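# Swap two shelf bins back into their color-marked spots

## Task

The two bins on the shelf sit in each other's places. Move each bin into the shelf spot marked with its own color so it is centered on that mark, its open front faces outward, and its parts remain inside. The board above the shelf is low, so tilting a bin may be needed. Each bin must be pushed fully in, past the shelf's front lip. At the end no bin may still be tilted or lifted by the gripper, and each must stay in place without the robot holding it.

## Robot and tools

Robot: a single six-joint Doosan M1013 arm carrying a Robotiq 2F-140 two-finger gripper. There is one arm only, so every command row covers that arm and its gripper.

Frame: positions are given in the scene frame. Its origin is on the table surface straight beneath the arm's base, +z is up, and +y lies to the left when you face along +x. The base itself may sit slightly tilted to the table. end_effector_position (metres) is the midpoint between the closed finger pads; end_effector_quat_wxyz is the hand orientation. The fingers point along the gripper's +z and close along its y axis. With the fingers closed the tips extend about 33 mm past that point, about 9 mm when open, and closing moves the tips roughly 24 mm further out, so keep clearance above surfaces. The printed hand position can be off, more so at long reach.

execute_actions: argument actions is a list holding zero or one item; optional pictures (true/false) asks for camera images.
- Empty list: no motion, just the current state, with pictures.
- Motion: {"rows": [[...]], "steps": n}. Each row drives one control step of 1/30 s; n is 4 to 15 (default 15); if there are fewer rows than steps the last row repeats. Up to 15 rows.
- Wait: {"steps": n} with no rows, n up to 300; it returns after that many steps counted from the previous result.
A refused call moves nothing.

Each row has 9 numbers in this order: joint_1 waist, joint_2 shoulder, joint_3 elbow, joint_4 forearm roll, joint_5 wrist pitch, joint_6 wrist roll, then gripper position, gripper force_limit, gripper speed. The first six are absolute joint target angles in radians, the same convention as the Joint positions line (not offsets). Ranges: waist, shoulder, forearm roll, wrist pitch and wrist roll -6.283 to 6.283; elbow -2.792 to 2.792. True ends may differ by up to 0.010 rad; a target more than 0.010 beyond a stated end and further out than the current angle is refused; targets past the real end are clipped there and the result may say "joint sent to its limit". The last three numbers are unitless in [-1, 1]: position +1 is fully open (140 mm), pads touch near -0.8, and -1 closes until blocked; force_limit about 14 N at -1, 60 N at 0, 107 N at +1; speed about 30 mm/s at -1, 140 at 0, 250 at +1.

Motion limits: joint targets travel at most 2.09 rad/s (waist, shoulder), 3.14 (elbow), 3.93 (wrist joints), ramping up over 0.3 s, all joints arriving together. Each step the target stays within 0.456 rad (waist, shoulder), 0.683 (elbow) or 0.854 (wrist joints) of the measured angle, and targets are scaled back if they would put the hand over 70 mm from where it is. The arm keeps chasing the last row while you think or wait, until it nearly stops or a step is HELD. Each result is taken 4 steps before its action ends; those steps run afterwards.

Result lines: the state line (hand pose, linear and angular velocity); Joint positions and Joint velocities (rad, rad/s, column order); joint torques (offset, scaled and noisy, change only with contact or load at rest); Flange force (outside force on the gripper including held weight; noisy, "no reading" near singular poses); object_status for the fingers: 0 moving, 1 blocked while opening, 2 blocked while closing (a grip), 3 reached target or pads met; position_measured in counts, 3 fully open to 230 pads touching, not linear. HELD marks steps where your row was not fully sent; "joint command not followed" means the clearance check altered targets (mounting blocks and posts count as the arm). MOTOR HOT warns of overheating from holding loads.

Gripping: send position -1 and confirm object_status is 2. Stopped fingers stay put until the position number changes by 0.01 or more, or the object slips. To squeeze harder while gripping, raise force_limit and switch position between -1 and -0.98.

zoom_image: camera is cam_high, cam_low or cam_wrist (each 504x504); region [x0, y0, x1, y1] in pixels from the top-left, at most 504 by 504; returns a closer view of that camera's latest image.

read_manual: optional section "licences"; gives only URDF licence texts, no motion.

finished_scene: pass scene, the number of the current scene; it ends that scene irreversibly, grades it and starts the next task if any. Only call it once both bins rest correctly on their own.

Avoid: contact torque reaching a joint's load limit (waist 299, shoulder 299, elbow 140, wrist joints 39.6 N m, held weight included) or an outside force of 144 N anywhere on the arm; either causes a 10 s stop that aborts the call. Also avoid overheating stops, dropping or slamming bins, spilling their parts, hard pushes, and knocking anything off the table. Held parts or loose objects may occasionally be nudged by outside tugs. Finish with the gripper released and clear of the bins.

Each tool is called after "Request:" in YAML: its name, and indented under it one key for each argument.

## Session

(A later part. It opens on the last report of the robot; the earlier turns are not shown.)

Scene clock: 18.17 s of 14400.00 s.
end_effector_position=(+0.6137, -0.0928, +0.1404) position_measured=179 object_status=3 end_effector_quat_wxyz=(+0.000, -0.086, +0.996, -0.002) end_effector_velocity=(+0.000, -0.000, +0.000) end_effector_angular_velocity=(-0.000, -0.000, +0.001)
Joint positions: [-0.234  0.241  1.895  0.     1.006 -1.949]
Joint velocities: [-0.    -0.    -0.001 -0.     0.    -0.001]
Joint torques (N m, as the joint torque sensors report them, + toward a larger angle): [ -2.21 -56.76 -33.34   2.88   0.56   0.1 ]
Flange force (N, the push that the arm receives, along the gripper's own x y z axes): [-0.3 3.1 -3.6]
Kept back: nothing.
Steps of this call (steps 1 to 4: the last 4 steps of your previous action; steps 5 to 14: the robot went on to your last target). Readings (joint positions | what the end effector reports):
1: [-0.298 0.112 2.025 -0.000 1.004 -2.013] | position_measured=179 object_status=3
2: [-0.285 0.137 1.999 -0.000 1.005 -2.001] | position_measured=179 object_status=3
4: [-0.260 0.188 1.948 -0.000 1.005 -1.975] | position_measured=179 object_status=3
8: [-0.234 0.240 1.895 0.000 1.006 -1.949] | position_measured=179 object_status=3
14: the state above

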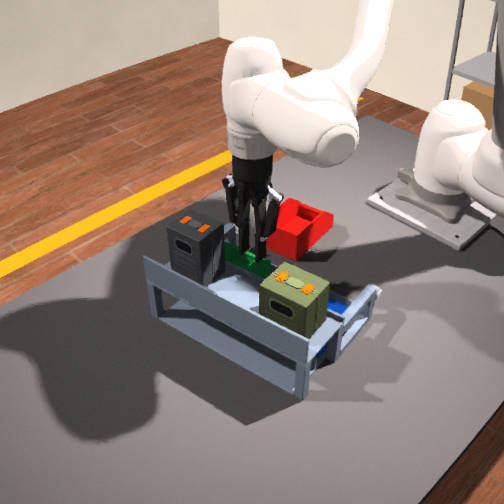

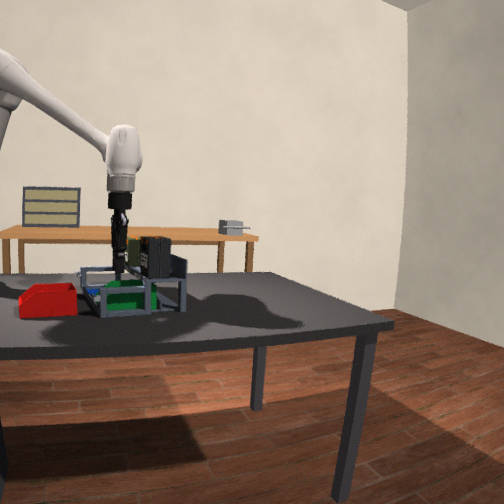

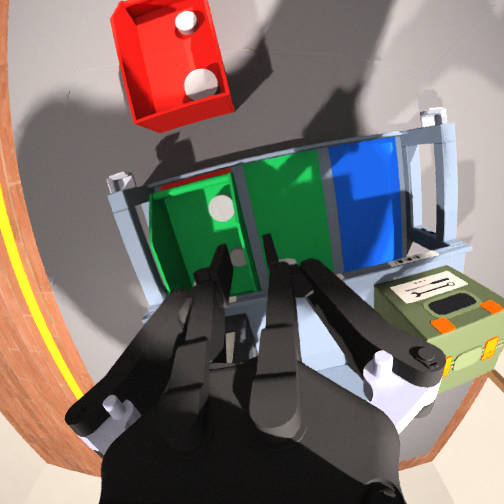

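Request:
execute_actions:
  actions:
    - {"rows":[[-0.2336,0.3079,1.9505,0,0.8832,-1.949,-0.4,1,0]],"steps":12}

Request:
execute_actions:
  actions:
    - {"rows":[[-0.2336,0.3079,1.9505,0,0.8832,-1.949,-1,1,-0.2]]}

Request:
execute_actions:
  actions:
    - {"rows":[[-0.2336,0.3059,1.9488,0,0.8869,-1.949,-1,1,0],[-0.2336,0.3059,1.9488,0,0.8869,-1.949,-1,1,0],[-0.2336,0.3059,1.9488,0,0.8869,-1.949,-1,1,0],[-0.2195,0.3025,1.9536,0,0.8855,-1.9345,-1,1,0],[-0.2054,0.2991,1.9584,0,0.8841,-1.9204,-1,1,0],[-0.1913,0.2957,1.9633,0,0.8826,-1.9063,-1,1,0],[-0.1772,0.2922,1.9681,0,0.8813,-1.8922,-1,1,0],[-0.1631,0.2888,1.9729,0,0.8799,-1.8781,-1,1,0],[-0.149,0.2854,1.9777,0,0.8785,-1.864,-1,1,0],[-0.134,0.283,1.981,0,0.8776,-1.849,-1,1,0],[-0.119,0.2807,1.9844,0,0.8765,-1.834,-1,1,0],[-0.104,0.2783,1.9878,0,0.8755,-1.819,-1,1,0],[-0.0894,0.2759,1.9911,0,0.8746,-1.8044,-1,1,0],[-0.0745,0.2736,1.9945,0,0.8735,-1.7895,-1,1,0],[-0.0596,0.2712,1.9978,0,0.8726,-1.7746,-1,1,0]]}

Request:
execute_actions:
  actions:
    - {"steps":10}
  pictures: true

Scene clock: 18.77 s of 14400.00 s.
end_effector_position=(+0.6136, -0.0931, +0.0732) position_measured=179 object_status=3 end_effector_quat_wxyz=(-0.000, -0.086, +0.996, -0.002) end_effector_velocity=(+0.004, -0.001, +0.002) end_effector_angular_velocity=(-0.002, -0.013, -0.001)
Joint positions: [-0.234  0.308  1.95  -0.     0.883 -1.949]
Joint velocities: [-0.    -0.002 -0.001  0.001 -0.01   0.001]
Joint torques (N m, as the joint torque sensors report them, + toward a larger angle): [ -2.58 -60.3  -28.81   2.5    0.66   0.35]
Flange force (N, the push that the arm receives, along the gripper's own x y z axes): [0.3 4.1 -9.3]
Steps of this call (steps 1 to 10: the robot went on to your last target; steps 11 to 18: the first 8 steps of this action). Readings (joint positions | what the end effector reports):
11: [-0.234 0.241 1.895 0.000 1.006 -1.949] | position_measured=179 object_status=3
12: [-0.234 0.244 1.897 0.000 0.998 -1.949] | position_measured=179 object_status=3
14: [-0.234 0.274 1.922 0.000 0.944 -1.949] | position_measured=179 object_status=3
18: the state above

Scene clock: 19.27 s of 14400.00 s.
end_effector_position=(+0.6138, -0.0930, +0.0735) position_measured=232 object_status=0 end_effector_quat_wxyz=(+0.000, -0.086, +0.996, -0.002) end_effector_velocity=(-0.000, -0.000, +0.000) end_effector_angular_velocity=(-0.000, +0.000, +0.001)
Joint positions: [-0.234  0.308  1.95   0.     0.883 -1.949]
Joint velocities: [ 0.    -0.    -0.    -0.     0.001 -0.   ]
Joint torques (N m, as the joint torque sensors report them, + toward a larger angle): [ -1.61 -54.63 -27.61   2.73  -0.01   0.28]
Flange force (N, the push that the arm receives, along the gripper's own x y z axes): [1.9 2.6 -13.6]
Steps of this call (steps 1 to 4: the last 4 steps of your previous action; steps 5 to 15: the first 11 steps of this action). Readings (joint positions | what the end effector reports):
5: [-0.234 0.308 1.950 -0.000 0.883 -1.949] | position_measured=179 object_status=0
6: [-0.234 0.308 1.950 -0.000 0.883 -1.949] | position_measured=182 object_status=0
8: [-0.234 0.308 1.950 -0.000 0.883 -1.949] | position_measured=195 object_status=0
12: [-0.234 0.308 1.950 0.000 0.883 -1.949] | position_measured=220 object_status=0
15: the state above

Scene clock: 19.77 s of 14400.00 s.
end_effector_position=(+0.6054, -0.0420, +0.0753) position_measured=232 object_status=3 end_effector_quat_wxyz=(+0.000, -0.086, +0.996, -0.002) end_effector_velocity=(-0.043, +0.263, +0.000) end_effector_angular_velocity=(-0.000, -0.003, +0.002)
Joint positions: [-0.154  0.287  1.976  0.     0.879 -1.869]
Joint velocities: [ 0.421 -0.086  0.118  0.    -0.035  0.419]
Joint torques (N m, as the joint torque sensors report them, + toward a larger angle): [ -3.81 -61.5  -31.65   3.11   0.71  -0.31]
Flange force (N, the push that the arm receives, along the gripper's own x y z axes): [-5.0 5.8 1.8]
Steps of this call (steps 1 to 4: the last 4 steps of your previous action; steps 5 to 15: the first 11 steps of this action). Readings (joint positions | what the end effector reports):
5: [-0.234 0.308 1.950 0.000 0.883 -1.949] | position_measured=232 object_status=3
6: [-0.234 0.307 1.950 0.000 0.885 -1.949] | position_measured=232 object_status=3
8: [-0.234 0.306 1.949 0.000 0.887 -1.949] | position_measured=232 object_status=3
12: [-0.195 0.297 1.962 0.000 0.883 -1.910] | position_measured=232 object_status=3
15: the state above

Scene clock: 20.10 s of 14400.00 s.
end_effector_position=(+0.5951, +0.0155, +0.0750) position_measured=232 object_status=3 end_effector_quat_wxyz=(+0.000, -0.086, +0.996, -0.002) end_effector_velocity=(-0.000, +0.000, -0.000) end_effector_angular_velocity=(+0.000, +0.001, -0.003)
Joint positions: [-0.06   0.271  1.998  0.     0.873 -1.775]
Joint velocities: [-0.     0.     0.001  0.    -0.     0.002]
Joint torques (N m, as the joint torque sensors report them, + toward a larger angle): [  0.24 -58.72 -32.39   2.48   0.62  -0.04]
Flange force (N, the push that the arm receives, along the gripper's own x y z axes): [2.5 -0.4 0.9]
Kept back: nothing.
Steps of this call (steps 1 to 4: the last 4 steps of your previous action; steps 5 to 10: the robot went on to your last target). Readings (joint positions | what the end effector reports):
1: [-0.139 0.284 1.979 0.000 0.878 -1.854] | position_measured=232 object_status=3
2: [-0.125 0.282 1.983 0.000 0.877 -1.840] | position_measured=232 object_status=3
4: [-0.095 0.277 1.990 0.000 0.875 -1.810] | position_measured=232 object_status=3
8: [-0.060 0.271 1.998 0.000 0.873 -1.775] | position_measured=232 object_status=3
10: the state above

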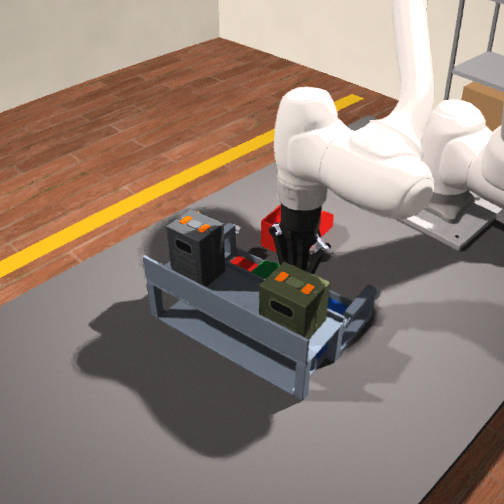

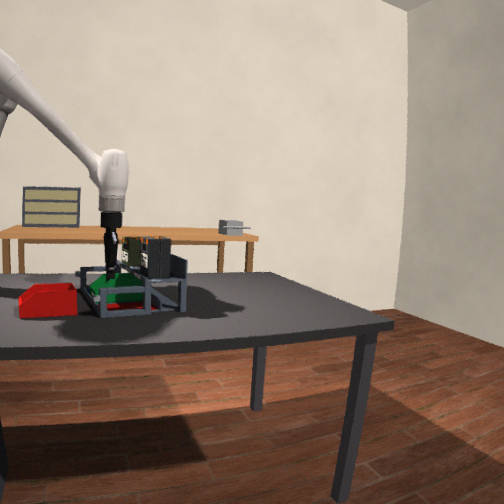

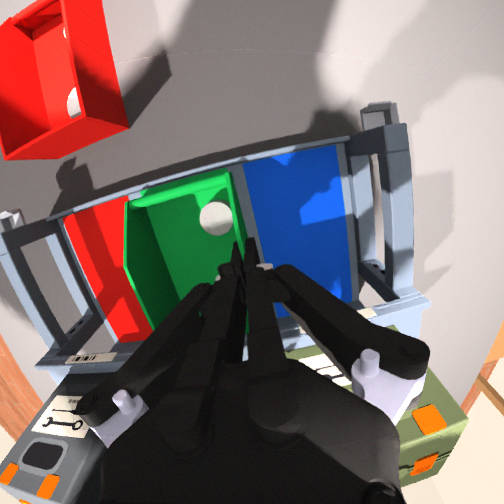

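Request:
execute_actions:
  actions:
    - {"rows":[[-0.045,0.27,1.9995,0,0.8721,-1.76,-1,1,0],[-0.031,0.2688,2.0012,0,0.8716,-1.746,-1,1,0],[-0.017,0.2676,2.0029,0,0.8711,-1.732,-1,1,0],[-0.003,0.2665,2.0045,0,0.8706,-1.718,-1,1,0],[0.011,0.2654,2.006,0,0.8702,-1.704,-1,1,0],[0.025,0.2644,2.0074,0,0.8698,-1.69,-1,1,0],[0.0395,0.2634,2.0087,0,0.8695,-1.6755,-1,1,0],[0.0395,0.2634,2.0087,0,0.8695,-1.6755,-1,1,0],[0.0395,0.2634,2.0087,0,0.8695,-1.6755,-1,1,0],[0.0395,0.2644,2.0095,0,0.8677,-1.6755,-1,1,0],[0.0395,0.2644,2.0095,0,0.8677,-1.6755,-1,1,0],[0.0395,0.2644,2.0095,0,0.8677,-1.6755,-0.45,1,0]]}

Request:
execute_actions:
  actions:
    - {"rows":[[0.0395,0.2644,2.0095,0,0.8677,-1.6755,-0.45,1,0],[0.0395,0.2644,2.0095,0,0.8677,-1.6755,-0.45,1,0],[0.0395,0.2644,2.0095,0,0.8677,-1.6755,-0.45,1,0],[0.0395,0.2644,2.0095,0,0.8677,-1.6755,-0.45,1,0],[0.0395,0.195,1.9535,0,0.993,-1.6755,-0.45,1,0]]}

Request:
execute_actions:
  actions:
    - {"rows":[[-0.42,-0.133,2.2735,0,1.001,-2.135,-0.4,1,0]]}

Request:
execute_actions:
  actions:
    - {"steps":18}
  pictures: true

Scene clock: 20.70 s of 14400.00 s.
end_effector_position=(+0.5849, +0.0739, +0.0745) position_measured=232 object_status=3 end_effector_quat_wxyz=(+0.001, -0.086, +0.996, -0.002) end_effector_velocity=(-0.002, +0.005, -0.009) end_effector_angular_velocity=(+0.001, -0.009, -0.005)
Joint positions: [ 0.04   0.264  2.009 -0.     0.868 -1.676]
Joint velocities: [ 0.008  0.005  0.014  0.    -0.027  0.013]
Joint torques (N m, as the joint torque sensors report them, + toward a larger angle): [-12.89 -52.08 -30.65   2.36   0.76  -0.14]
Flange force (N, the push that the arm receives, along the gripper's own x y z axes): [0.4 4.0 -1.5]
Steps of this call (steps 1 to 7: the robot went on to your last target; steps 8 to 18: the first 11 steps of this action). Readings (joint positions | what the end effector reports):
8: [-0.059 0.271 1.998 0.000 0.873 -1.774] | position_measured=232 object_status=3
9: [-0.056 0.271 1.998 0.000 0.872 -1.771] | position_measured=232 object_status=3
11: [-0.034 0.269 2.001 -0.000 0.872 -1.749] | position_measured=232 object_status=3
15: [0.020 0.265 2.007 -0.000 0.870 -1.695] | position_measured=232 object_status=3
18: the state above

Scene clock: 21.20 s of 14400.00 s.
end_effector_position=(+0.5851, +0.0741, +0.1397) position_measured=186 object_status=3 end_effector_quat_wxyz=(+0.001, -0.086, +0.996, -0.002) end_effector_velocity=(-0.009, -0.000, +0.038) end_effector_angular_velocity=(-0.001, +0.010, -0.000)
Joint positions: [ 0.04   0.195  1.954  0.     0.992 -1.676]
Joint velocities: [-0.    -0.044 -0.025  0.     0.08   0.   ]
Joint torques (N m, as the joint torque sensors report them, + toward a larger angle): [ -9.85  -2.99 -12.5    0.83   0.41   0.25]
Flange force (N, the push that the arm receives, along the gripper's own x y z axes): [-3.5 6.4 -0.7]
Steps of this call (steps 1 to 4: the last 4 steps of your previous action; steps 5 to 15: the first 11 steps of this action). Readings (joint positions | what the end effector reports):
5: [0.040 0.264 2.009 -0.000 0.868 -1.676] | position_measured=206 object_status=0
6: [0.040 0.264 2.009 -0.000 0.868 -1.676] | position_measured=199 object_status=0
8: [0.040 0.264 2.009 -0.000 0.868 -1.676] | position_measured=186 object_status=0
12: [0.040 0.231 1.982 -0.000 0.929 -1.676] | position_measured=186 object_status=0
15: the state above

Scene clock: 21.70 s of 14400.00 s.
end_effector_position=(+0.4939, -0.0392, +0.1530) position_measured=179 object_status=3 end_effector_quat_wxyz=(+0.000, -0.086, +0.996, -0.002) end_effector_velocity=(-0.368, -0.336, +0.022) end_effector_angular_velocity=(-0.000, -0.002, -0.002)
Joint positions: [-0.177  0.041  2.104  0.     0.997 -1.892]
Joint velocities: [-0.783 -0.559  0.544 -0.     0.014 -0.781]
Joint torques (N m, as the joint torque sensors report them, + toward a larger angle): [ -1.55 -38.66 -30.9    2.6    0.81  -0.32]
Flange force (N, the push that the arm receives, along the gripper's own x y z axes): [-3.1 6.7 -3.2]
Steps of this call (steps 1 to 4: the last 4 steps of your previous action; steps 5 to 15: the first 11 steps of this action). Readings (joint positions | what the end effector reports):
5: [0.039 0.195 1.954 0.000 0.993 -1.676] | position_measured=186 object_status=0
6: [0.035 0.192 1.956 0.000 0.993 -1.679] | position_measured=183 object_status=0
8: [0.005 0.170 1.978 0.000 0.994 -1.710] | position_measured=179 object_status=0
12: [-0.099 0.096 2.050 0.000 0.995 -1.814] | position_measured=179 object_status=3
15: the state above

Scene clock: 22.30 s of 14400.00 s.
end_effector_position=(+0.3720, -0.1164, +0.1502) position_measured=179 object_status=3 end_effector_quat_wxyz=(+0.000, -0.086, +0.996, -0.002) end_effector_velocity=(+0.000, -0.000, -0.000) end_effector_angular_velocity=(-0.000, -0.000, +0.000)
Joint positions: [-0.42  -0.133  2.273  0.     1.001 -2.135]
Joint velocities: [ 0.     0.    -0.    -0.    -0.001  0.   ]
Joint torques (N m, as the joint torque sensors report them, + toward a larger angle): [ -2.46 -19.   -31.62   3.2    0.82   0.09]
Flange force (N, the push that the arm receives, along the gripper's own x y z axes): [-4.6 4.0 -4.9]
Kept back: nothing.
Steps of this call (steps 1 to 4: the last 4 steps of your previous action; steps 5 to 18: the robot went on to your last target). Readings (joint positions | what the end effector reports):
1: [-0.204 0.022 2.123 0.000 0.997 -1.919] | position_measured=179 object_status=3
2: [-0.230 0.002 2.142 0.000 0.998 -1.945] | position_measured=179 object_status=3
4: [-0.285 -0.037 2.180 0.000 0.999 -2.000] | position_measured=179 object_status=3
8: [-0.391 -0.112 2.253 0.000 1.001 -2.106] | position_measured=179 object_status=3
18: the state above

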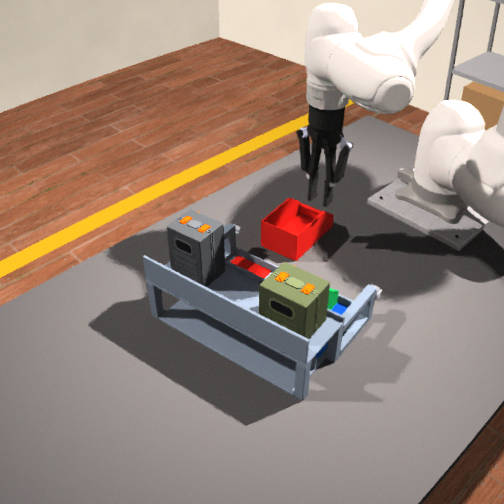

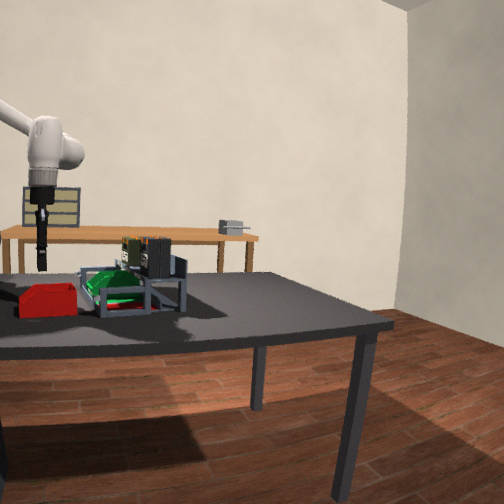

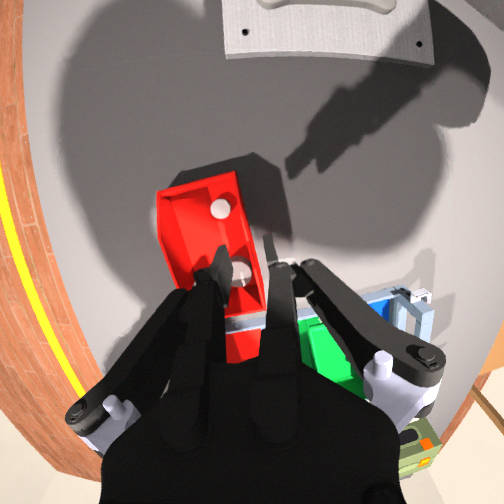

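Request:
execute_actions:
  actions:
    - {"rows":[[-0.42,-0.0187,2.3616,0,0.7987,-2.135,-0.4,1,0]],"steps":14}

Request:
execute_actions:
  actions:
    - {"rows":[[-0.42,-0.0187,2.3616,0,0.7987,-2.135,-1,1,-0.2]]}

Request:
execute_actions:
  actions:
    - {"rows":[[-0.42,-0.0187,2.3616,0,0.7987,-2.135,-1,1,0],[-0.42,-0.0187,2.3616,0,0.7987,-2.135,-1,1,0],[-0.42,-0.105,2.3,0,0.9466,-2.135,-1,1,0]],"steps":12}

Request:
execute_actions:
  actions:
    - {"rows":[[-0.27,0.12,2.07,-0.051,1.06,-1.955,-1,1,0]]}

Request:
execute_actions:
  actions:
    - {"rows":[[-0.2467,0.2138,1.9869,-0.051,1.0529,-1.932,-1,1,0]]}
  pictures: true

Scene clock: 22.90 s of 14400.00 s.
end_effector_position=(+0.3725, -0.1168, +0.0672) position_measured=179 object_status=3 end_effector_quat_wxyz=(+0.000, -0.086, +0.996, -0.002) end_effector_velocity=(+0.003, -0.001, +0.000) end_effector_angular_velocity=(-0.003, -0.007, -0.001)
Joint positions: [-0.42  -0.019  2.361 -0.     0.799 -2.135]
Joint velocities: [-0.     0.    -0.001  0.    -0.007  0.001]
Joint torques (N m, as the joint torque sensors report them, + toward a larger angle): [ -1.74 -25.62 -27.26   1.85   0.7   -0.15]
Flange force (N, the push that the arm receives, along the gripper's own x y z axes): [-0.9 4.9 -4.9]
Steps of this call (steps 1 to 8: the robot went on to your last target; steps 9 to 18: the first 10 steps of this action). Readings (joint positions | what the end effector reports):
9: [-0.420 -0.133 2.274 0.000 1.001 -2.135] | position_measured=179 object_status=3
10: [-0.420 -0.129 2.277 0.000 0.993 -2.135] | position_measured=179 object_status=3
12: [-0.420 -0.099 2.300 0.000 0.939 -2.135] | position_measured=179 object_status=3
16: [-0.420 -0.022 2.359 -0.000 0.805 -2.135] | position_measured=179 object_status=3
18: the state above

Scene clock: 23.40 s of 14400.00 s.
end_effector_position=(+0.3724, -0.1168, +0.0671) position_measured=232 object_status=0 end_effector_quat_wxyz=(+0.000, -0.086, +0.996, -0.002) end_effector_velocity=(+0.001, -0.000, +0.000) end_effector_angular_velocity=(-0.000, -0.001, +0.001)
Joint positions: [-0.42  -0.019  2.362 -0.     0.799 -2.135]
Joint velocities: [-0.     0.    -0.001 -0.    -0.    -0.001]
Joint torques (N m, as the joint torque sensors report them, + toward a larger angle): [  0.21 -16.37 -17.92   3.11  -0.56   0.03]
Flange force (N, the push that the arm receives, along the gripper's own x y z axes): [0.3 -1.2 -30.7]
Steps of this call (steps 1 to 4: the last 4 steps of your previous action; steps 5 to 15: the first 11 steps of this action). Readings (joint positions | what the end effector reports):
5: [-0.420 -0.019 2.362 -0.000 0.799 -2.135] | position_measured=179 object_status=0
6: [-0.420 -0.019 2.362 -0.000 0.799 -2.135] | position_measured=182 object_status=0
8: [-0.420 -0.019 2.362 -0.000 0.799 -2.135] | position_measured=195 object_status=0
12: [-0.420 -0.019 2.362 -0.000 0.799 -2.135] | position_measured=220 object_status=0
15: the state above

Scene clock: 23.80 s of 14400.00 s.
end_effector_position=(+0.3731, -0.1169, +0.1189) position_measured=232 object_status=3 end_effector_quat_wxyz=(+0.001, -0.086, +0.996, -0.002) end_effector_velocity=(-0.017, +0.008, +0.280) end_effector_angular_velocity=(-0.004, -0.009, +0.001)
Joint positions: [-0.42  -0.093  2.308  0.     0.925 -2.135]
Joint velocities: [ 0.    -0.404 -0.275 -0.     0.669 -0.   ]
Joint torques (N m, as the joint torque sensors report them, + toward a larger angle): [ -6.1    9.5  -12.07   0.93   0.46   0.1 ]
Flange force (N, the push that the arm receives, along the gripper's own x y z axes): [-10.9 -3.1 2.7]
Steps of this call (steps 1 to 4: the last 4 steps of your previous action; steps 5 to 12: the first 8 steps of this action). Readings (joint positions | what the end effector reports):
5: [-0.420 -0.019 2.362 -0.000 0.799 -2.135] | position_measured=232 object_status=3
6: [-0.420 -0.019 2.362 -0.000 0.799 -2.135] | position_measured=232 object_status=3
8: [-0.420 -0.023 2.359 -0.000 0.806 -2.135] | position_measured=232 object_status=3
12: the state above

Scene clock: 24.30 s of 14400.00 s.
end_effector_position=(+0.4804, -0.1000, +0.1307) position_measured=232 object_status=3 end_effector_quat_wxyz=(-0.056, -0.084, +0.995, -0.005) end_effector_velocity=(+0.141, +0.041, -0.013) end_effector_angular_velocity=(-0.046, +0.146, -0.001)
Joint positions: [-0.274  0.114  2.077 -0.049  1.056 -1.961]
Joint velocities: [ 0.193  0.285 -0.288 -0.065  0.143  0.226]
Joint torques (N m, as the joint torque sensors report them, + toward a larger angle): [ -8.27 -72.76 -25.51   1.66   2.06   0.26]
Flange force (N, the push that the arm receives, along the gripper's own x y z axes): [-2.0 9.0 1.6]
Steps of this call (steps 1 to 4: the last 4 steps of your previous action; steps 5 to 15: the first 11 steps of this action). Readings (joint positions | what the end effector reports):
5: [-0.420 -0.105 2.300 0.000 0.947 -2.135] | position_measured=232 object_status=3
6: [-0.417 -0.101 2.296 -0.001 0.949 -2.132] | position_measured=232 object_status=3
8: [-0.396 -0.070 2.263 -0.008 0.965 -2.107] | position_measured=232 object_status=3
12: [-0.315 0.053 2.138 -0.036 1.026 -2.009] | position_measured=232 object_status=3
15: the state above

Scene clock: 24.80 s of 14400.00 s.
end_effector_position=(+0.5373, -0.0993, +0.1162) position_measured=232 object_status=3 end_effector_quat_wxyz=(-0.060, -0.084, +0.995, -0.006) end_effector_velocity=(+0.001, -0.000, +0.001) end_effector_angular_velocity=(-0.001, -0.002, -0.000)
Joint positions: [-0.247  0.214  1.987 -0.051  1.053 -1.932]
Joint velocities: [-0.    -0.    -0.002 -0.    -0.     0.   ]
Joint torques (N m, as the joint torque sensors report them, + toward a larger angle): [ -0.12 -55.3  -31.64   2.68   0.8    0.09]
Flange force (N, the push that the arm receives, along the gripper's own x y z axes): [-3.1 -1.5 -0.5]
Steps of this call (steps 1 to 4: the last 4 steps of your previous action; steps 5 to 15: the first 11 steps of this action). Readings (joint positions | what the end effector reports):
5: [-0.270 0.120 2.070 -0.051 1.060 -1.955] | position_measured=232 object_status=3
6: [-0.269 0.124 2.066 -0.051 1.060 -1.954] | position_measured=232 object_status=3
8: [-0.261 0.154 2.039 -0.051 1.058 -1.946] | position_measured=232 object_status=3
12: [-0.247 0.214 1.987 -0.051 1.053 -1.932] | position_measured=232 object_status=3
15: the state above

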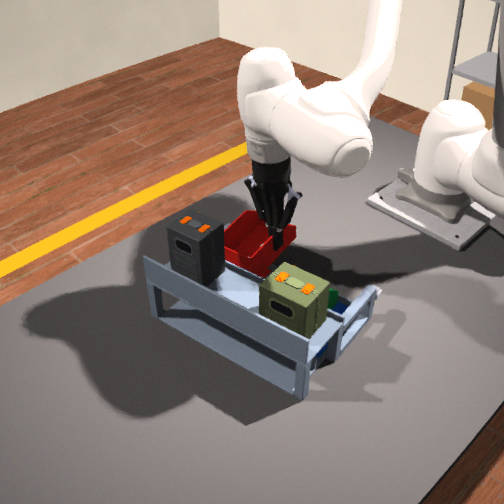

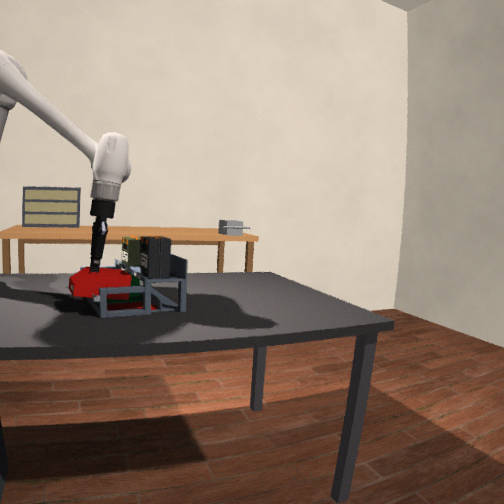

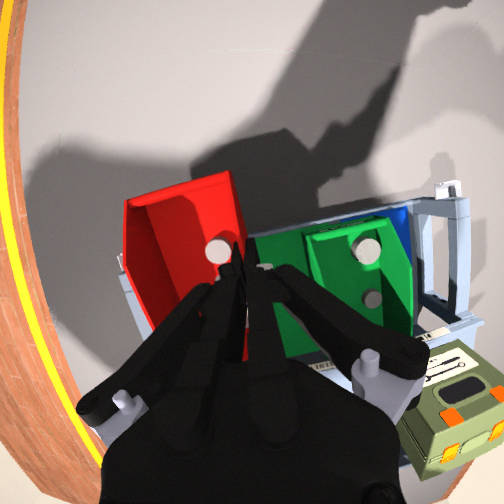

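To T2' then halfway, slightly low.

Request:
execute_actions:
  actions:
    - {"rows":[[-0.2434,0.226,1.9815,-0.051,1.046,-1.928,-1,1,0],[-0.2434,0.226,1.9815,-0.051,1.046,-1.928,-1,1,0],[-0.24,0.238,1.976,-0.051,1.0396,-1.925,-1,1,0],[-0.24,0.238,1.976,-0.051,1.0396,-1.925,-1,1,0],[-0.237,0.25,1.971,-0.051,1.0326,-1.922,-1,1,0],[-0.237,0.25,1.971,-0.051,1.0326,-1.922,-1,1,0],[-0.2336,0.2616,1.9654,-0.051,1.0266,-1.9186,-1,1,0]]}

Request:
execute_actions:
  actions:
    - {"rows":[[-0.23,0.271,1.9548,-0.051,1.0278,-1.915,-1,1,0],[-0.23,0.271,1.9548,-0.051,1.0278,-1.915,-1,1,0],[-0.2266,0.2805,1.9441,-0.051,1.029,-1.9116,-1,1,0],[-0.2266,0.2805,1.9441,-0.051,1.029,-1.9116,-1,1,0],[-0.223,0.29,1.9335,-0.051,1.0301,-1.908,-1,1,0],[-0.223,0.29,1.9335,-0.051,1.0301,-1.908,-1,1,0],[-0.2195,0.299,1.9229,-0.051,1.0317,-1.9045,-1,1,0],[-0.2195,0.299,1.9229,-0.051,1.0317,-1.9045,-1,1,0],[-0.216,0.308,1.9122,-0.051,1.0334,-1.901,-1,1,0]]}
  pictures: true

Scene clock: 25.47 s of 14400.00 s.
end_effector_position=(+0.5583, -0.0962, +0.0976) position_measured=232 object_status=3 end_effector_quat_wxyz=(-0.059, -0.085, +0.995, -0.007) end_effector_velocity=(+0.002, +0.000, +0.001) end_effector_angular_velocity=(-0.000, -0.003, +0.001)
Joint positions: [-0.234  0.262  1.965 -0.051  1.027 -1.919]
Joint velocities: [ 0.001  0.001 -0.003  0.    -0.001  0.001]
Joint torques (N m, as the joint torque sensors report them, + toward a larger angle): [ -4.3  -60.28 -30.64   2.83   1.04  -0.23]
Flange force (N, the push that the arm receives, along the gripper's own x y z axes): [-3.3 5.9 -2.0]
Steps of this call (steps 1 to 4: the last 4 steps of your previous action; steps 5 to 9: the robot went on to your last target; steps 10 to 20: the first 11 steps of this action). Readings (joint positions | what the end effector reports):
10: [-0.247 0.214 1.987 -0.051 1.053 -1.932] | position_measured=232 object_status=3
11: [-0.246 0.217 1.985 -0.051 1.051 -1.931] | position_measured=232 object_status=3
13: [-0.242 0.229 1.980 -0.051 1.044 -1.927] | position_measured=232 object_status=3
17: [-0.236 0.254 1.969 -0.051 1.031 -1.921] | position_measured=232 object_status=3
20: the state above

Scene clock: 25.97 s of 14400.00 s.
end_effector_position=(+0.5883, -0.0922, +0.0927) position_measured=232 object_status=3 end_effector_quat_wxyz=(-0.059, -0.085, +0.995, -0.008) end_effector_velocity=(+0.049, +0.008, -0.011) end_effector_angular_velocity=(-0.003, +0.005, -0.001)
Joint positions: [-0.217  0.307  1.914 -0.051  1.033 -1.902]
Joint velocities: [ 0.028  0.079 -0.087  0.     0.013  0.029]
Joint torques (N m, as the joint torque sensors report them, + toward a larger angle): [ -3.08 -75.27 -27.97   2.04   1.78   0.2 ]
Flange force (N, the push that the arm receives, along the gripper's own x y z axes): [-2.0 2.9 1.6]
Steps of this call (steps 1 to 4: the last 4 steps of your previous action; steps 5 to 15: the first 11 steps of this action). Readings (joint positions | what the end effector reports):
5: [-0.234 0.262 1.965 -0.051 1.027 -1.919] | position_measured=232 object_status=3
6: [-0.232 0.265 1.961 -0.051 1.027 -1.917] | position_measured=232 object_status=3
8: [-0.229 0.274 1.951 -0.051 1.028 -1.914] | position_measured=232 object_status=3
12: [-0.222 0.293 1.930 -0.051 1.031 -1.907] | position_measured=232 object_status=3
15: the state above

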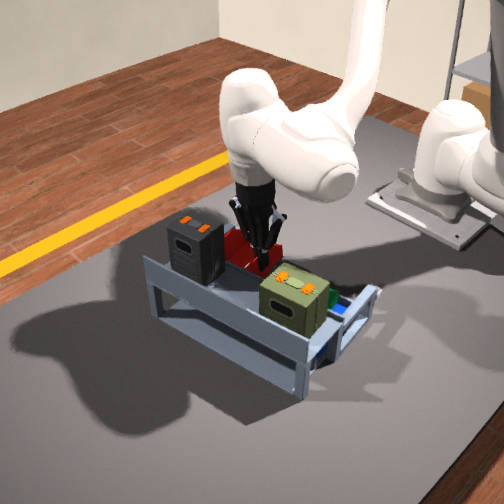

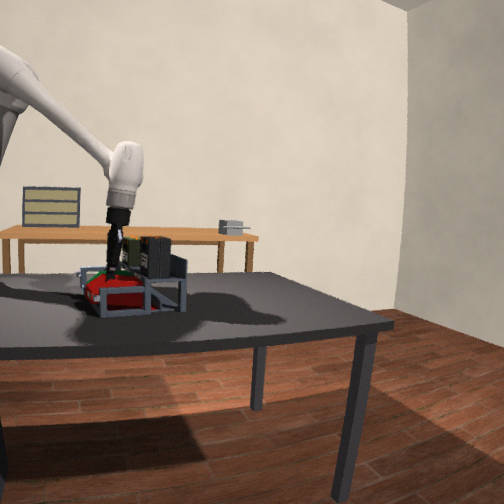

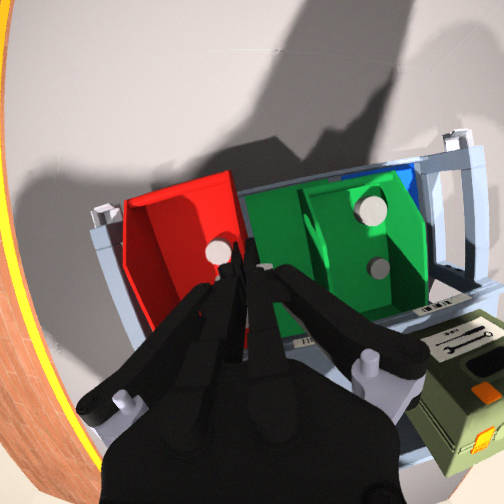

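Request:
execute_actions:
  actions:
    - {"rows":[[-0.213,0.3174,1.9016,-0.051,1.0346,-1.898,-1,1,0],[-0.213,0.3174,1.9016,-0.051,1.0346,-1.898,-1,1,0],[-0.21,0.3268,1.891,-0.051,1.0358,-1.895,-1,1,0],[-0.21,0.3268,1.891,-0.051,1.0358,-1.895,-1,1,0],[-0.207,0.3362,1.8803,-0.051,1.0371,-1.892,-1,1,0],[-0.207,0.3362,1.8803,-0.051,1.0371,-1.892,-1,1,0],[-0.204,0.3456,1.8697,-0.051,1.0383,-1.889,-1,1,0],[-0.204,0.3456,1.8697,-0.051,1.0383,-1.889,-1,1,0],[-0.201,0.355,1.8591,-0.051,1.0395,-1.886,-1,1,0]]}

Request:
execute_actions:
  actions:
    - {"steps":6}

Request:
execute_actions:
  actions:
    - {"rows":[[-0.2095,0.3438,1.8794,-0.038,1.0024,-1.902,-1,1,0],[-0.2095,0.3438,1.8794,-0.038,1.0024,-1.902,-1,1,0],[-0.2095,0.3438,1.8794,-0.038,1.0024,-1.902,-1,1,0],[-0.218,0.3327,1.8998,-0.025,0.9652,-1.918,-1,1,0],[-0.218,0.3327,1.8998,-0.025,0.9652,-1.918,-1,1,0],[-0.218,0.3327,1.8998,-0.025,0.9652,-1.918,-1,1,0],[-0.2265,0.3215,1.9201,-0.013,0.928,-1.934,-1,1,0],[-0.2265,0.3215,1.9201,-0.013,0.928,-1.934,-1,1,0],[-0.2265,0.3215,1.9201,-0.013,0.928,-1.934,-1,1,0],[-0.235,0.3103,1.9404,0,0.8909,-1.95,-1,1,0]]}

Request:
execute_actions:
  actions:
    - {"steps":8}
  pictures: true

Scene clock: 26.60 s of 14400.00 s.
end_effector_position=(+0.6188, -0.0885, +0.0860) position_measured=232 object_status=3 end_effector_quat_wxyz=(-0.059, -0.085, +0.995, -0.009) end_effector_velocity=(+0.048, +0.007, -0.018) end_effector_angular_velocity=(-0.002, +0.008, +0.000)
Joint positions: [-0.202  0.353  1.861 -0.051  1.039 -1.887]
Joint velocities: [ 0.025  0.085 -0.085 -0.     0.009  0.025]
Joint torques (N m, as the joint torque sensors report them, + toward a larger angle): [ -6.74 -81.86 -28.4    2.52   2.07   0.24]
Flange force (N, the push that the arm receives, along the gripper's own x y z axes): [-5.9 7.5 3.3]
Steps of this call (steps 1 to 4: the last 4 steps of your previous action; steps 5 to 8: the robot went on to your last target; steps 9 to 19: the first 11 steps of this action). Readings (joint positions | what the end effector reports):
9: [-0.216 0.308 1.912 -0.051 1.033 -1.901] | position_measured=232 object_status=3
10: [-0.215 0.311 1.908 -0.051 1.034 -1.900] | position_measured=232 object_status=3
12: [-0.212 0.321 1.898 -0.051 1.035 -1.897] | position_measured=232 object_status=3
16: [-0.206 0.340 1.876 -0.051 1.038 -1.891] | position_measured=232 object_status=3
19: the state above

Scene clock: 26.80 s of 14400.00 s.
end_effector_position=(+0.6198, -0.0884, +0.0858) position_measured=232 object_status=3 end_effector_quat_wxyz=(-0.059, -0.085, +0.995, -0.009) end_effector_velocity=(+0.001, -0.000, +0.000) end_effector_angular_velocity=(-0.000, -0.001, -0.001)
Joint positions: [-0.201  0.355  1.859 -0.051  1.04  -1.886]
Joint velocities: [ 0.     0.    -0.001 -0.    -0.     0.001]
Joint torques (N m, as the joint torque sensors report them, + toward a larger angle): [ -1.33 -68.47 -32.46   2.81   0.68   0.14]
Flange force (N, the push that the arm receives, along the gripper's own x y z axes): [-0.9 1.3 -0.1]
Kept back: nothing.
Steps of this call (steps 1 to 4: the last 4 steps of your previous action; steps 5 to 6: the robot went on to your last target). Readings (joint positions | what the end effector reports):
1: [-0.201 0.355 1.860 -0.051 1.039 -1.886] | position_measured=232 object_status=3
2: [-0.201 0.355 1.859 -0.051 1.040 -1.886] | position_measured=232 object_status=3
4: [-0.201 0.355 1.859 -0.051 1.040 -1.886] | position_measured=232 object_status=3
6: the state above

Scene clock: 27.17 s of 14400.00 s.
end_effector_position=(+0.6182, -0.0934, +0.0778) position_measured=232 object_status=3 end_effector_quat_wxyz=(-0.011, -0.086, +0.996, -0.002) end_effector_velocity=(-0.003, -0.021, -0.026) end_effector_angular_velocity=(+0.064, -0.387, +0.001)
Joint positions: [-0.229  0.319  1.925 -0.01   0.919 -1.938]
Joint velocities: [-0.108 -0.142  0.258  0.169 -0.484 -0.209]
Joint torques (N m, as the joint torque sensors report them, + toward a larger angle): [ -4.7  -71.95 -26.21   2.41   1.02  -0.12]
Flange force (N, the push that the arm receives, along the gripper's own x y z axes): [1.2 1.9 -1.3]
Steps of this call (steps 1 to 11: the first 11 steps of this action). Readings (joint positions | what the end effector reports):
1: [-0.201 0.355 1.859 -0.051 1.039 -1.886] | position_measured=232 object_status=3
2: [-0.202 0.353 1.862 -0.049 1.032 -1.888] | position_measured=232 object_status=3
4: [-0.209 0.345 1.878 -0.039 1.005 -1.900] | position_measured=232 object_status=3
8: [-0.220 0.330 1.905 -0.022 0.956 -1.922] | position_measured=232 object_status=3
11: the state above

Scene clock: 27.43 s of 14400.00 s.
end_effector_position=(+0.6177, -0.0948, +0.0763) position_measured=232 object_status=3 end_effector_quat_wxyz=(+0.000, -0.086, +0.996, -0.002) end_effector_velocity=(-0.000, +0.000, -0.000) end_effector_angular_velocity=(+0.000, +0.000, -0.000)
Joint positions: [-0.235  0.31   1.94  -0.     0.891 -1.95 ]
Joint velocities: [ 0.    -0.     0.001  0.    -0.     0.   ]
Joint torques (N m, as the joint torque sensors report them, + toward a larger angle): [ -3.08 -63.89 -31.28   2.59   0.55  -0.05]
Flange force (N, the push that the arm receives, along the gripper's own x y z axes): [-3.4 3.7 0.1]
Kept back: nothing.
Steps of this call (steps 1 to 4: the last 4 steps of your previous action; steps 5 to 8: the robot went on to your last target). Readings (joint positions | what the end effector reports):
1: [-0.232 0.314 1.934 -0.004 0.902 -1.945] | position_measured=232 object_status=3
2: [-0.234 0.311 1.939 -0.001 0.893 -1.949] | position_measured=232 object_status=3
4: [-0.235 0.310 1.940 -0.000 0.891 -1.950] | position_measured=232 object_status=3
8: the state above

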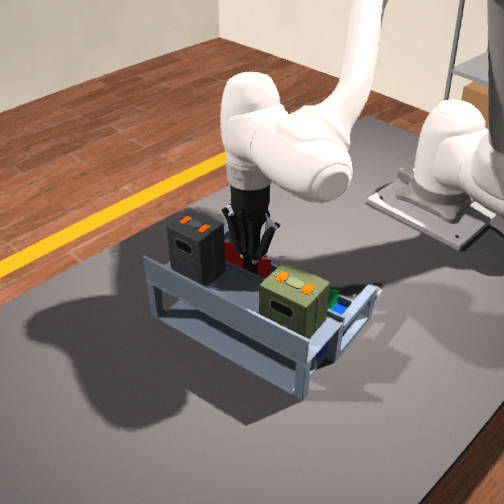

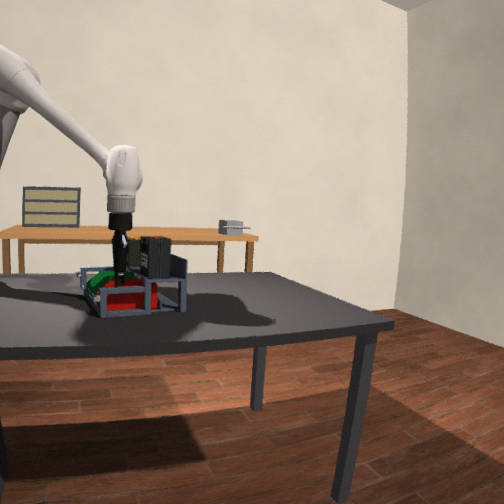

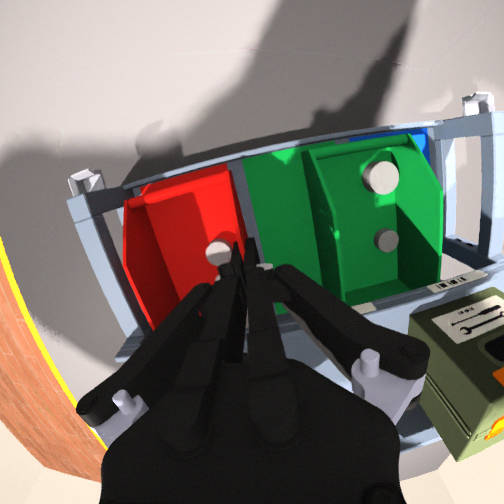

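Request:
execute_actions:
  actions:
    - {"rows":[[-0.235,0.3123,1.942,0,0.8873,-1.95,-1,1,0],[-0.235,0.3123,1.942,0,0.8873,-1.95,-1,1,0],[-0.235,0.3123,1.942,0,0.8873,-1.95,-1,1,0],[-0.235,0.3123,1.942,0,0.8873,-1.95,-0.45,1,0]],"steps":12}

Request:
execute_actions:
  actions:
    - {"rows":[[-0.235,0.2406,1.8948,0,1.0062,-1.95,-0.45,1,0]],"steps":10}

Request:
execute_actions:
  actions:
    - {"rows":[[0.0395,0.195,1.9535,0,0.993,-1.6755,-0.45,1,0]]}

Request:
execute_actions:
  actions:
    - {"rows":[[0.0395,0.195,1.9535,0,0.993,-1.6755,-0.45,1,0],[0.0395,0.195,1.9535,0,0.993,-1.6755,-0.45,1,0],[0.0395,0.195,1.9535,0,0.993,-1.6755,-0.45,1,0],[0.0395,0.2644,2.0095,0,0.8677,-1.6755,-0.45,1,0]]}
  pictures: true

Request:
execute_actions:
  actions:
    - {"rows":[[0.0395,0.2644,2.0095,0,0.8677,-1.6755,-1,1,-0.2]]}

Request:
execute_actions:
  actions:
    - {"rows":[[0.0395,0.2624,2.0079,0,0.8713,-1.6755,-1,1,0],[0.0395,0.2624,2.0079,0,0.8713,-1.6755,-1,1,0],[0.025,0.2634,2.0066,0,0.8716,-1.69,-1,1,0],[0.011,0.2644,2.0052,0,0.872,-1.704,-1,1,0],[-0.003,0.2655,2.0037,0,0.8724,-1.718,-1,1,0],[-0.017,0.2666,2.0021,0,0.8729,-1.732,-1,1,0],[-0.031,0.2678,2.0004,0,0.8734,-1.746,-1,1,0],[-0.045,0.269,1.9987,0,0.8739,-1.76,-1,1,0],[-0.062,0.2706,1.9966,0,0.8744,-1.777,-1,1,0]]}

Request:
execute_actions:
  actions:
    - {"steps":8}
  pictures: true

Scene clock: 28.13 s of 14400.00 s.
end_effector_position=(+0.6176, -0.0947, +0.0745) position_measured=206 object_status=0 end_effector_quat_wxyz=(+0.000, -0.086, +0.996, -0.002) end_effector_velocity=(+0.001, -0.000, -0.001) end_effector_angular_velocity=(+0.000, +0.001, +0.001)
Joint positions: [-0.235  0.312  1.942  0.     0.887 -1.95 ]
Joint velocities: [ 0.     0.002 -0.001 -0.     0.    -0.001]
Joint torques (N m, as the joint torque sensors report them, + toward a larger angle): [ -0.7  -62.1  -29.85   2.81   0.76  -0.2 ]
Flange force (N, the push that the arm receives, along the gripper's own x y z axes): [-2.4 0.1 -2.3]
Steps of this call (steps 1 to 13: the robot went on to your last target; steps 14 to 21: the first 8 steps of this action). Readings (joint positions | what the end effector reports):
14: [-0.235 0.310 1.940 0.000 0.891 -1.950] | position_measured=232 object_status=3
15: [-0.235 0.311 1.941 0.000 0.889 -1.950] | position_measured=232 object_status=3
17: [-0.235 0.312 1.942 0.000 0.887 -1.950] | position_measured=232 object_status=0
21: the state above

Scene clock: 28.47 s of 14400.00 s.
end_effector_position=(+0.6148, -0.0940, +0.1357) position_measured=186 object_status=3 end_effector_quat_wxyz=(+0.001, -0.086, +0.996, -0.002) end_effector_velocity=(-0.032, +0.007, +0.244) end_effector_angular_velocity=(-0.000, +0.000, +0.000)
Joint positions: [-0.235  0.246  1.898  0.     0.996 -1.95 ]
Joint velocities: [-0.    -0.271 -0.16  -0.     0.431 -0.   ]
Joint torques (N m, as the joint torque sensors report them, + toward a larger angle): [-8.08 -0.06 -8.08  0.39  0.87 -0.22]
Flange force (N, the push that the arm receives, along the gripper's own x y z axes): [-4.2 2.7 0.1]
Steps of this call (steps 1 to 4: the last 4 steps of your previous action; steps 5 to 10: the first 6 steps of this action). Readings (joint positions | what the end effector reports):
5: [-0.235 0.312 1.942 0.000 0.887 -1.950] | position_measured=186 object_status=0
6: [-0.235 0.309 1.940 0.000 0.894 -1.950] | position_measured=186 object_status=0
8: [-0.235 0.279 1.920 0.000 0.944 -1.950] | position_measured=186 object_status=0
10: the state above

Scene clock: 28.97 s of 14400.00 s.
end_effector_position=(+0.5935, +0.0444, +0.1399) position_measured=186 object_status=3 end_effector_quat_wxyz=(+0.000, -0.086, +0.996, -0.002) end_effector_velocity=(-0.118, +0.440, -0.001) end_effector_angular_velocity=(-0.000, -0.003, +0.005)
Joint positions: [-0.011  0.204  1.943  0.     0.996 -1.726]
Joint velocities: [ 0.744 -0.125  0.158 -0.    -0.036  0.739]
Joint torques (N m, as the joint torque sensors report them, + toward a larger angle): [-11.77 -50.95 -32.21   2.72   0.94   0.57]
Flange force (N, the push that the arm receives, along the gripper's own x y z axes): [-0.1 8.3 -4.4]
Steps of this call (steps 1 to 4: the last 4 steps of your previous action; steps 5 to 15: the first 11 steps of this action). Readings (joint positions | what the end effector reports):
5: [-0.235 0.240 1.895 0.000 1.006 -1.950] | position_measured=186 object_status=3
6: [-0.231 0.240 1.896 0.000 1.006 -1.947] | position_measured=186 object_status=3
8: [-0.200 0.235 1.902 0.000 1.005 -1.915] | position_measured=186 object_status=3
12: [-0.091 0.217 1.926 0.000 0.999 -1.807] | position_measured=186 object_status=3
15: the state above

Scene clock: 29.47 s of 14400.00 s.
end_effector_position=(+0.5846, +0.0738, +0.0736) position_measured=186 object_status=3 end_effector_quat_wxyz=(+0.000, -0.086, +0.996, -0.002) end_effector_velocity=(+0.005, +0.001, +0.000) end_effector_angular_velocity=(+0.002, -0.013, -0.001)
Joint positions: [ 0.039  0.265  2.01  -0.     0.868 -1.676]
Joint velocities: [-0.     0.    -0.001  0.001 -0.012  0.   ]
Joint torques (N m, as the joint torque sensors report them, + toward a larger angle): [ -4.13 -58.76 -30.97   2.49   0.36   0.3 ]
Flange force (N, the push that the arm receives, along the gripper's own x y z axes): [4.5 7.9 -10.7]
Steps of this call (steps 1 to 4: the last 4 steps of your previous action; steps 5 to 15: the first 11 steps of this action). Readings (joint positions | what the end effector reports):
5: [0.040 0.195 1.953 -0.000 0.993 -1.676] | position_measured=186 object_status=3
6: [0.040 0.195 1.953 -0.000 0.993 -1.676] | position_measured=186 object_status=3
8: [0.040 0.195 1.954 -0.000 0.993 -1.676] | position_measured=186 object_status=3
12: [0.040 0.248 1.997 -0.000 0.898 -1.676] | position_measured=186 object_status=3
15: the state above

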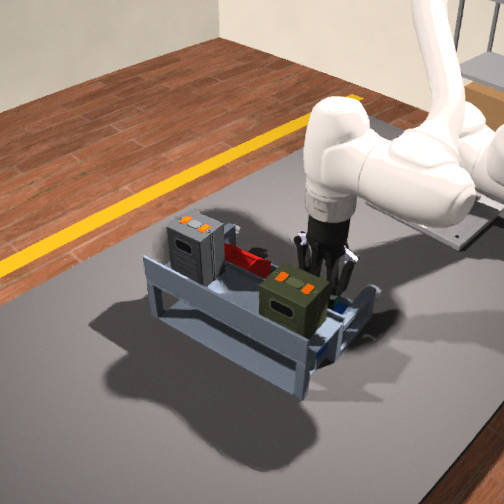

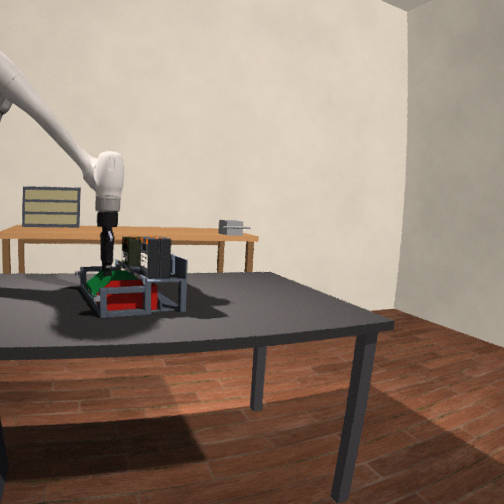

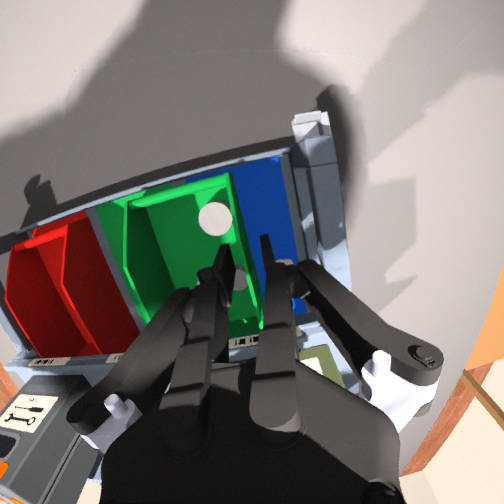

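Scene clock: 29.97 s of 14400.00 s.
end_effector_position=(+0.5848, +0.0738, +0.0738) position_measured=232 object_status=0 end_effector_quat_wxyz=(+0.000, -0.086, +0.996, -0.002) end_effector_velocity=(-0.000, -0.000, -0.000) end_effector_angular_velocity=(-0.000, +0.001, +0.001)
Joint positions: [ 0.039  0.264  2.01  -0.     0.868 -1.675]
Joint velocities: [-0.     0.001  0.     0.    -0.    -0.001]
Joint torques (N m, as the joint torque sensors report them, + toward a larger angle): [  0.02 -51.48 -28.7    3.13  -0.47  -0.05]
Flange force (N, the push that the arm receives, along the gripper's own x y z axes): [4.0 -0.2 -11.0]
Steps of this call (steps 1 to 4: the last 4 steps of your previous action; steps 5 to 15: the first 11 steps of this action). Readings (joint positions | what the end effector reports):
5: [0.039 0.265 2.010 -0.000 0.868 -1.676] | position_measured=186 object_status=0
6: [0.039 0.265 2.010 -0.000 0.868 -1.675] | position_measured=189 object_status=0
8: [0.039 0.264 2.010 -0.000 0.868 -1.675] | position_measured=201 object_status=0
12: [0.039 0.264 2.010 -0.000 0.868 -1.675] | position_measured=227 object_status=0
15: the state above

Scene clock: 30.47 s of 14400.00 s.
end_effector_position=(+0.5947, +0.0194, +0.0759) position_measured=232 object_status=3 end_effector_quat_wxyz=(+0.000, -0.086, +0.996, -0.002) end_effector_velocity=(+0.026, -0.181, -0.002) end_effector_angular_velocity=(+0.000, +0.003, -0.006)
Joint positions: [-0.053  0.27   1.998  0.     0.874 -1.768]
Joint velocities: [-0.304  0.031 -0.037  0.     0.01  -0.298]
Joint torques (N m, as the joint torque sensors report them, + toward a larger angle): [ 15.61 -61.99 -29.23   3.43   0.52  -0.19]
Flange force (N, the push that the arm receives, along the gripper's own x y z axes): [2.2 -5.4 -1.9]
Steps of this call (steps 1 to 4: the last 4 steps of your previous action; steps 5 to 15: the first 11 steps of this action). Readings (joint positions | what the end effector reports):
5: [0.039 0.264 2.009 -0.000 0.868 -1.675] | position_measured=232 object_status=3
6: [0.039 0.263 2.009 -0.000 0.869 -1.675] | position_measured=232 object_status=3
8: [0.036 0.263 2.008 0.000 0.871 -1.678] | position_measured=232 object_status=3
12: [-0.013 0.266 2.003 0.000 0.873 -1.728] | position_measured=232 object_status=3
15: the state above

Scene clock: 30.73 s of 14400.00 s.
end_effector_position=(+0.5953, +0.0140, +0.0759) position_measured=232 object_status=3 end_effector_quat_wxyz=(+0.000, -0.086, +0.996, -0.002) end_effector_velocity=(+0.000, -0.000, -0.000) end_effector_angular_velocity=(-0.000, +0.000, -0.000)
Joint positions: [-0.062  0.271  1.997  0.     0.874 -1.777]
Joint velocities: [-0.     0.001 -0.    -0.    -0.     0.   ]
Joint torques (N m, as the joint torque sensors report them, + toward a larger angle): [ -3.58 -60.52 -31.41   2.87   0.44   0.23]
Flange force (N, the push that the arm receives, along the gripper's own x y z axes): [-3.5 4.7 2.1]
Kept back: nothing.
Steps of this call (steps 1 to 4: the last 4 steps of your previous action; steps 5 to 8: the robot went on to your last target). Readings (joint positions | what the end effector reports):
1: [-0.060 0.270 1.997 0.000 0.874 -1.775] | position_measured=232 object_status=3
2: [-0.062 0.271 1.997 0.000 0.874 -1.777] | position_measured=232 object_status=3
4: [-0.062 0.271 1.997 0.000 0.874 -1.777] | position_measured=232 object_status=3
8: the state above

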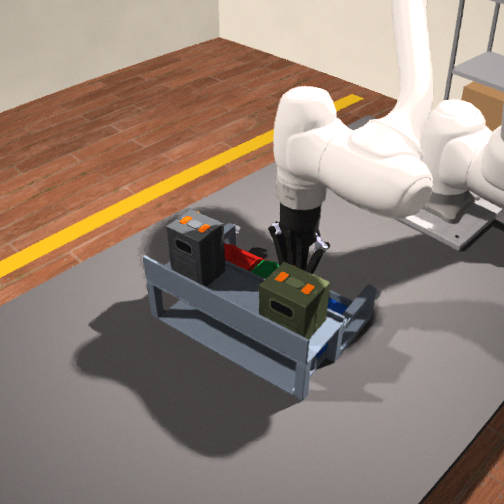

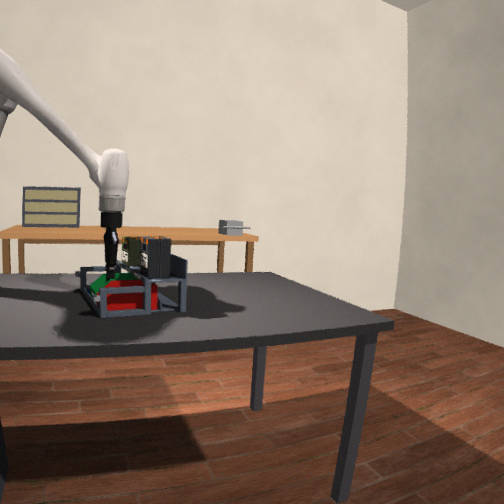

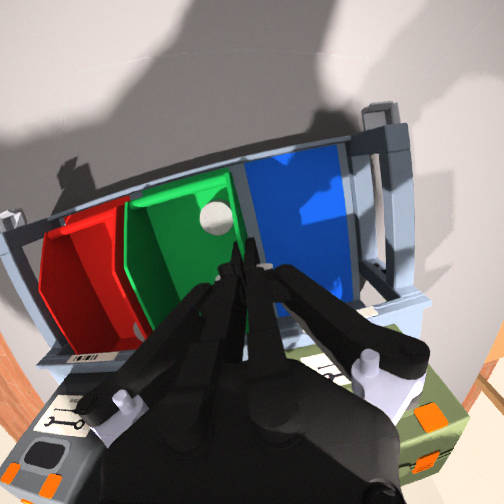

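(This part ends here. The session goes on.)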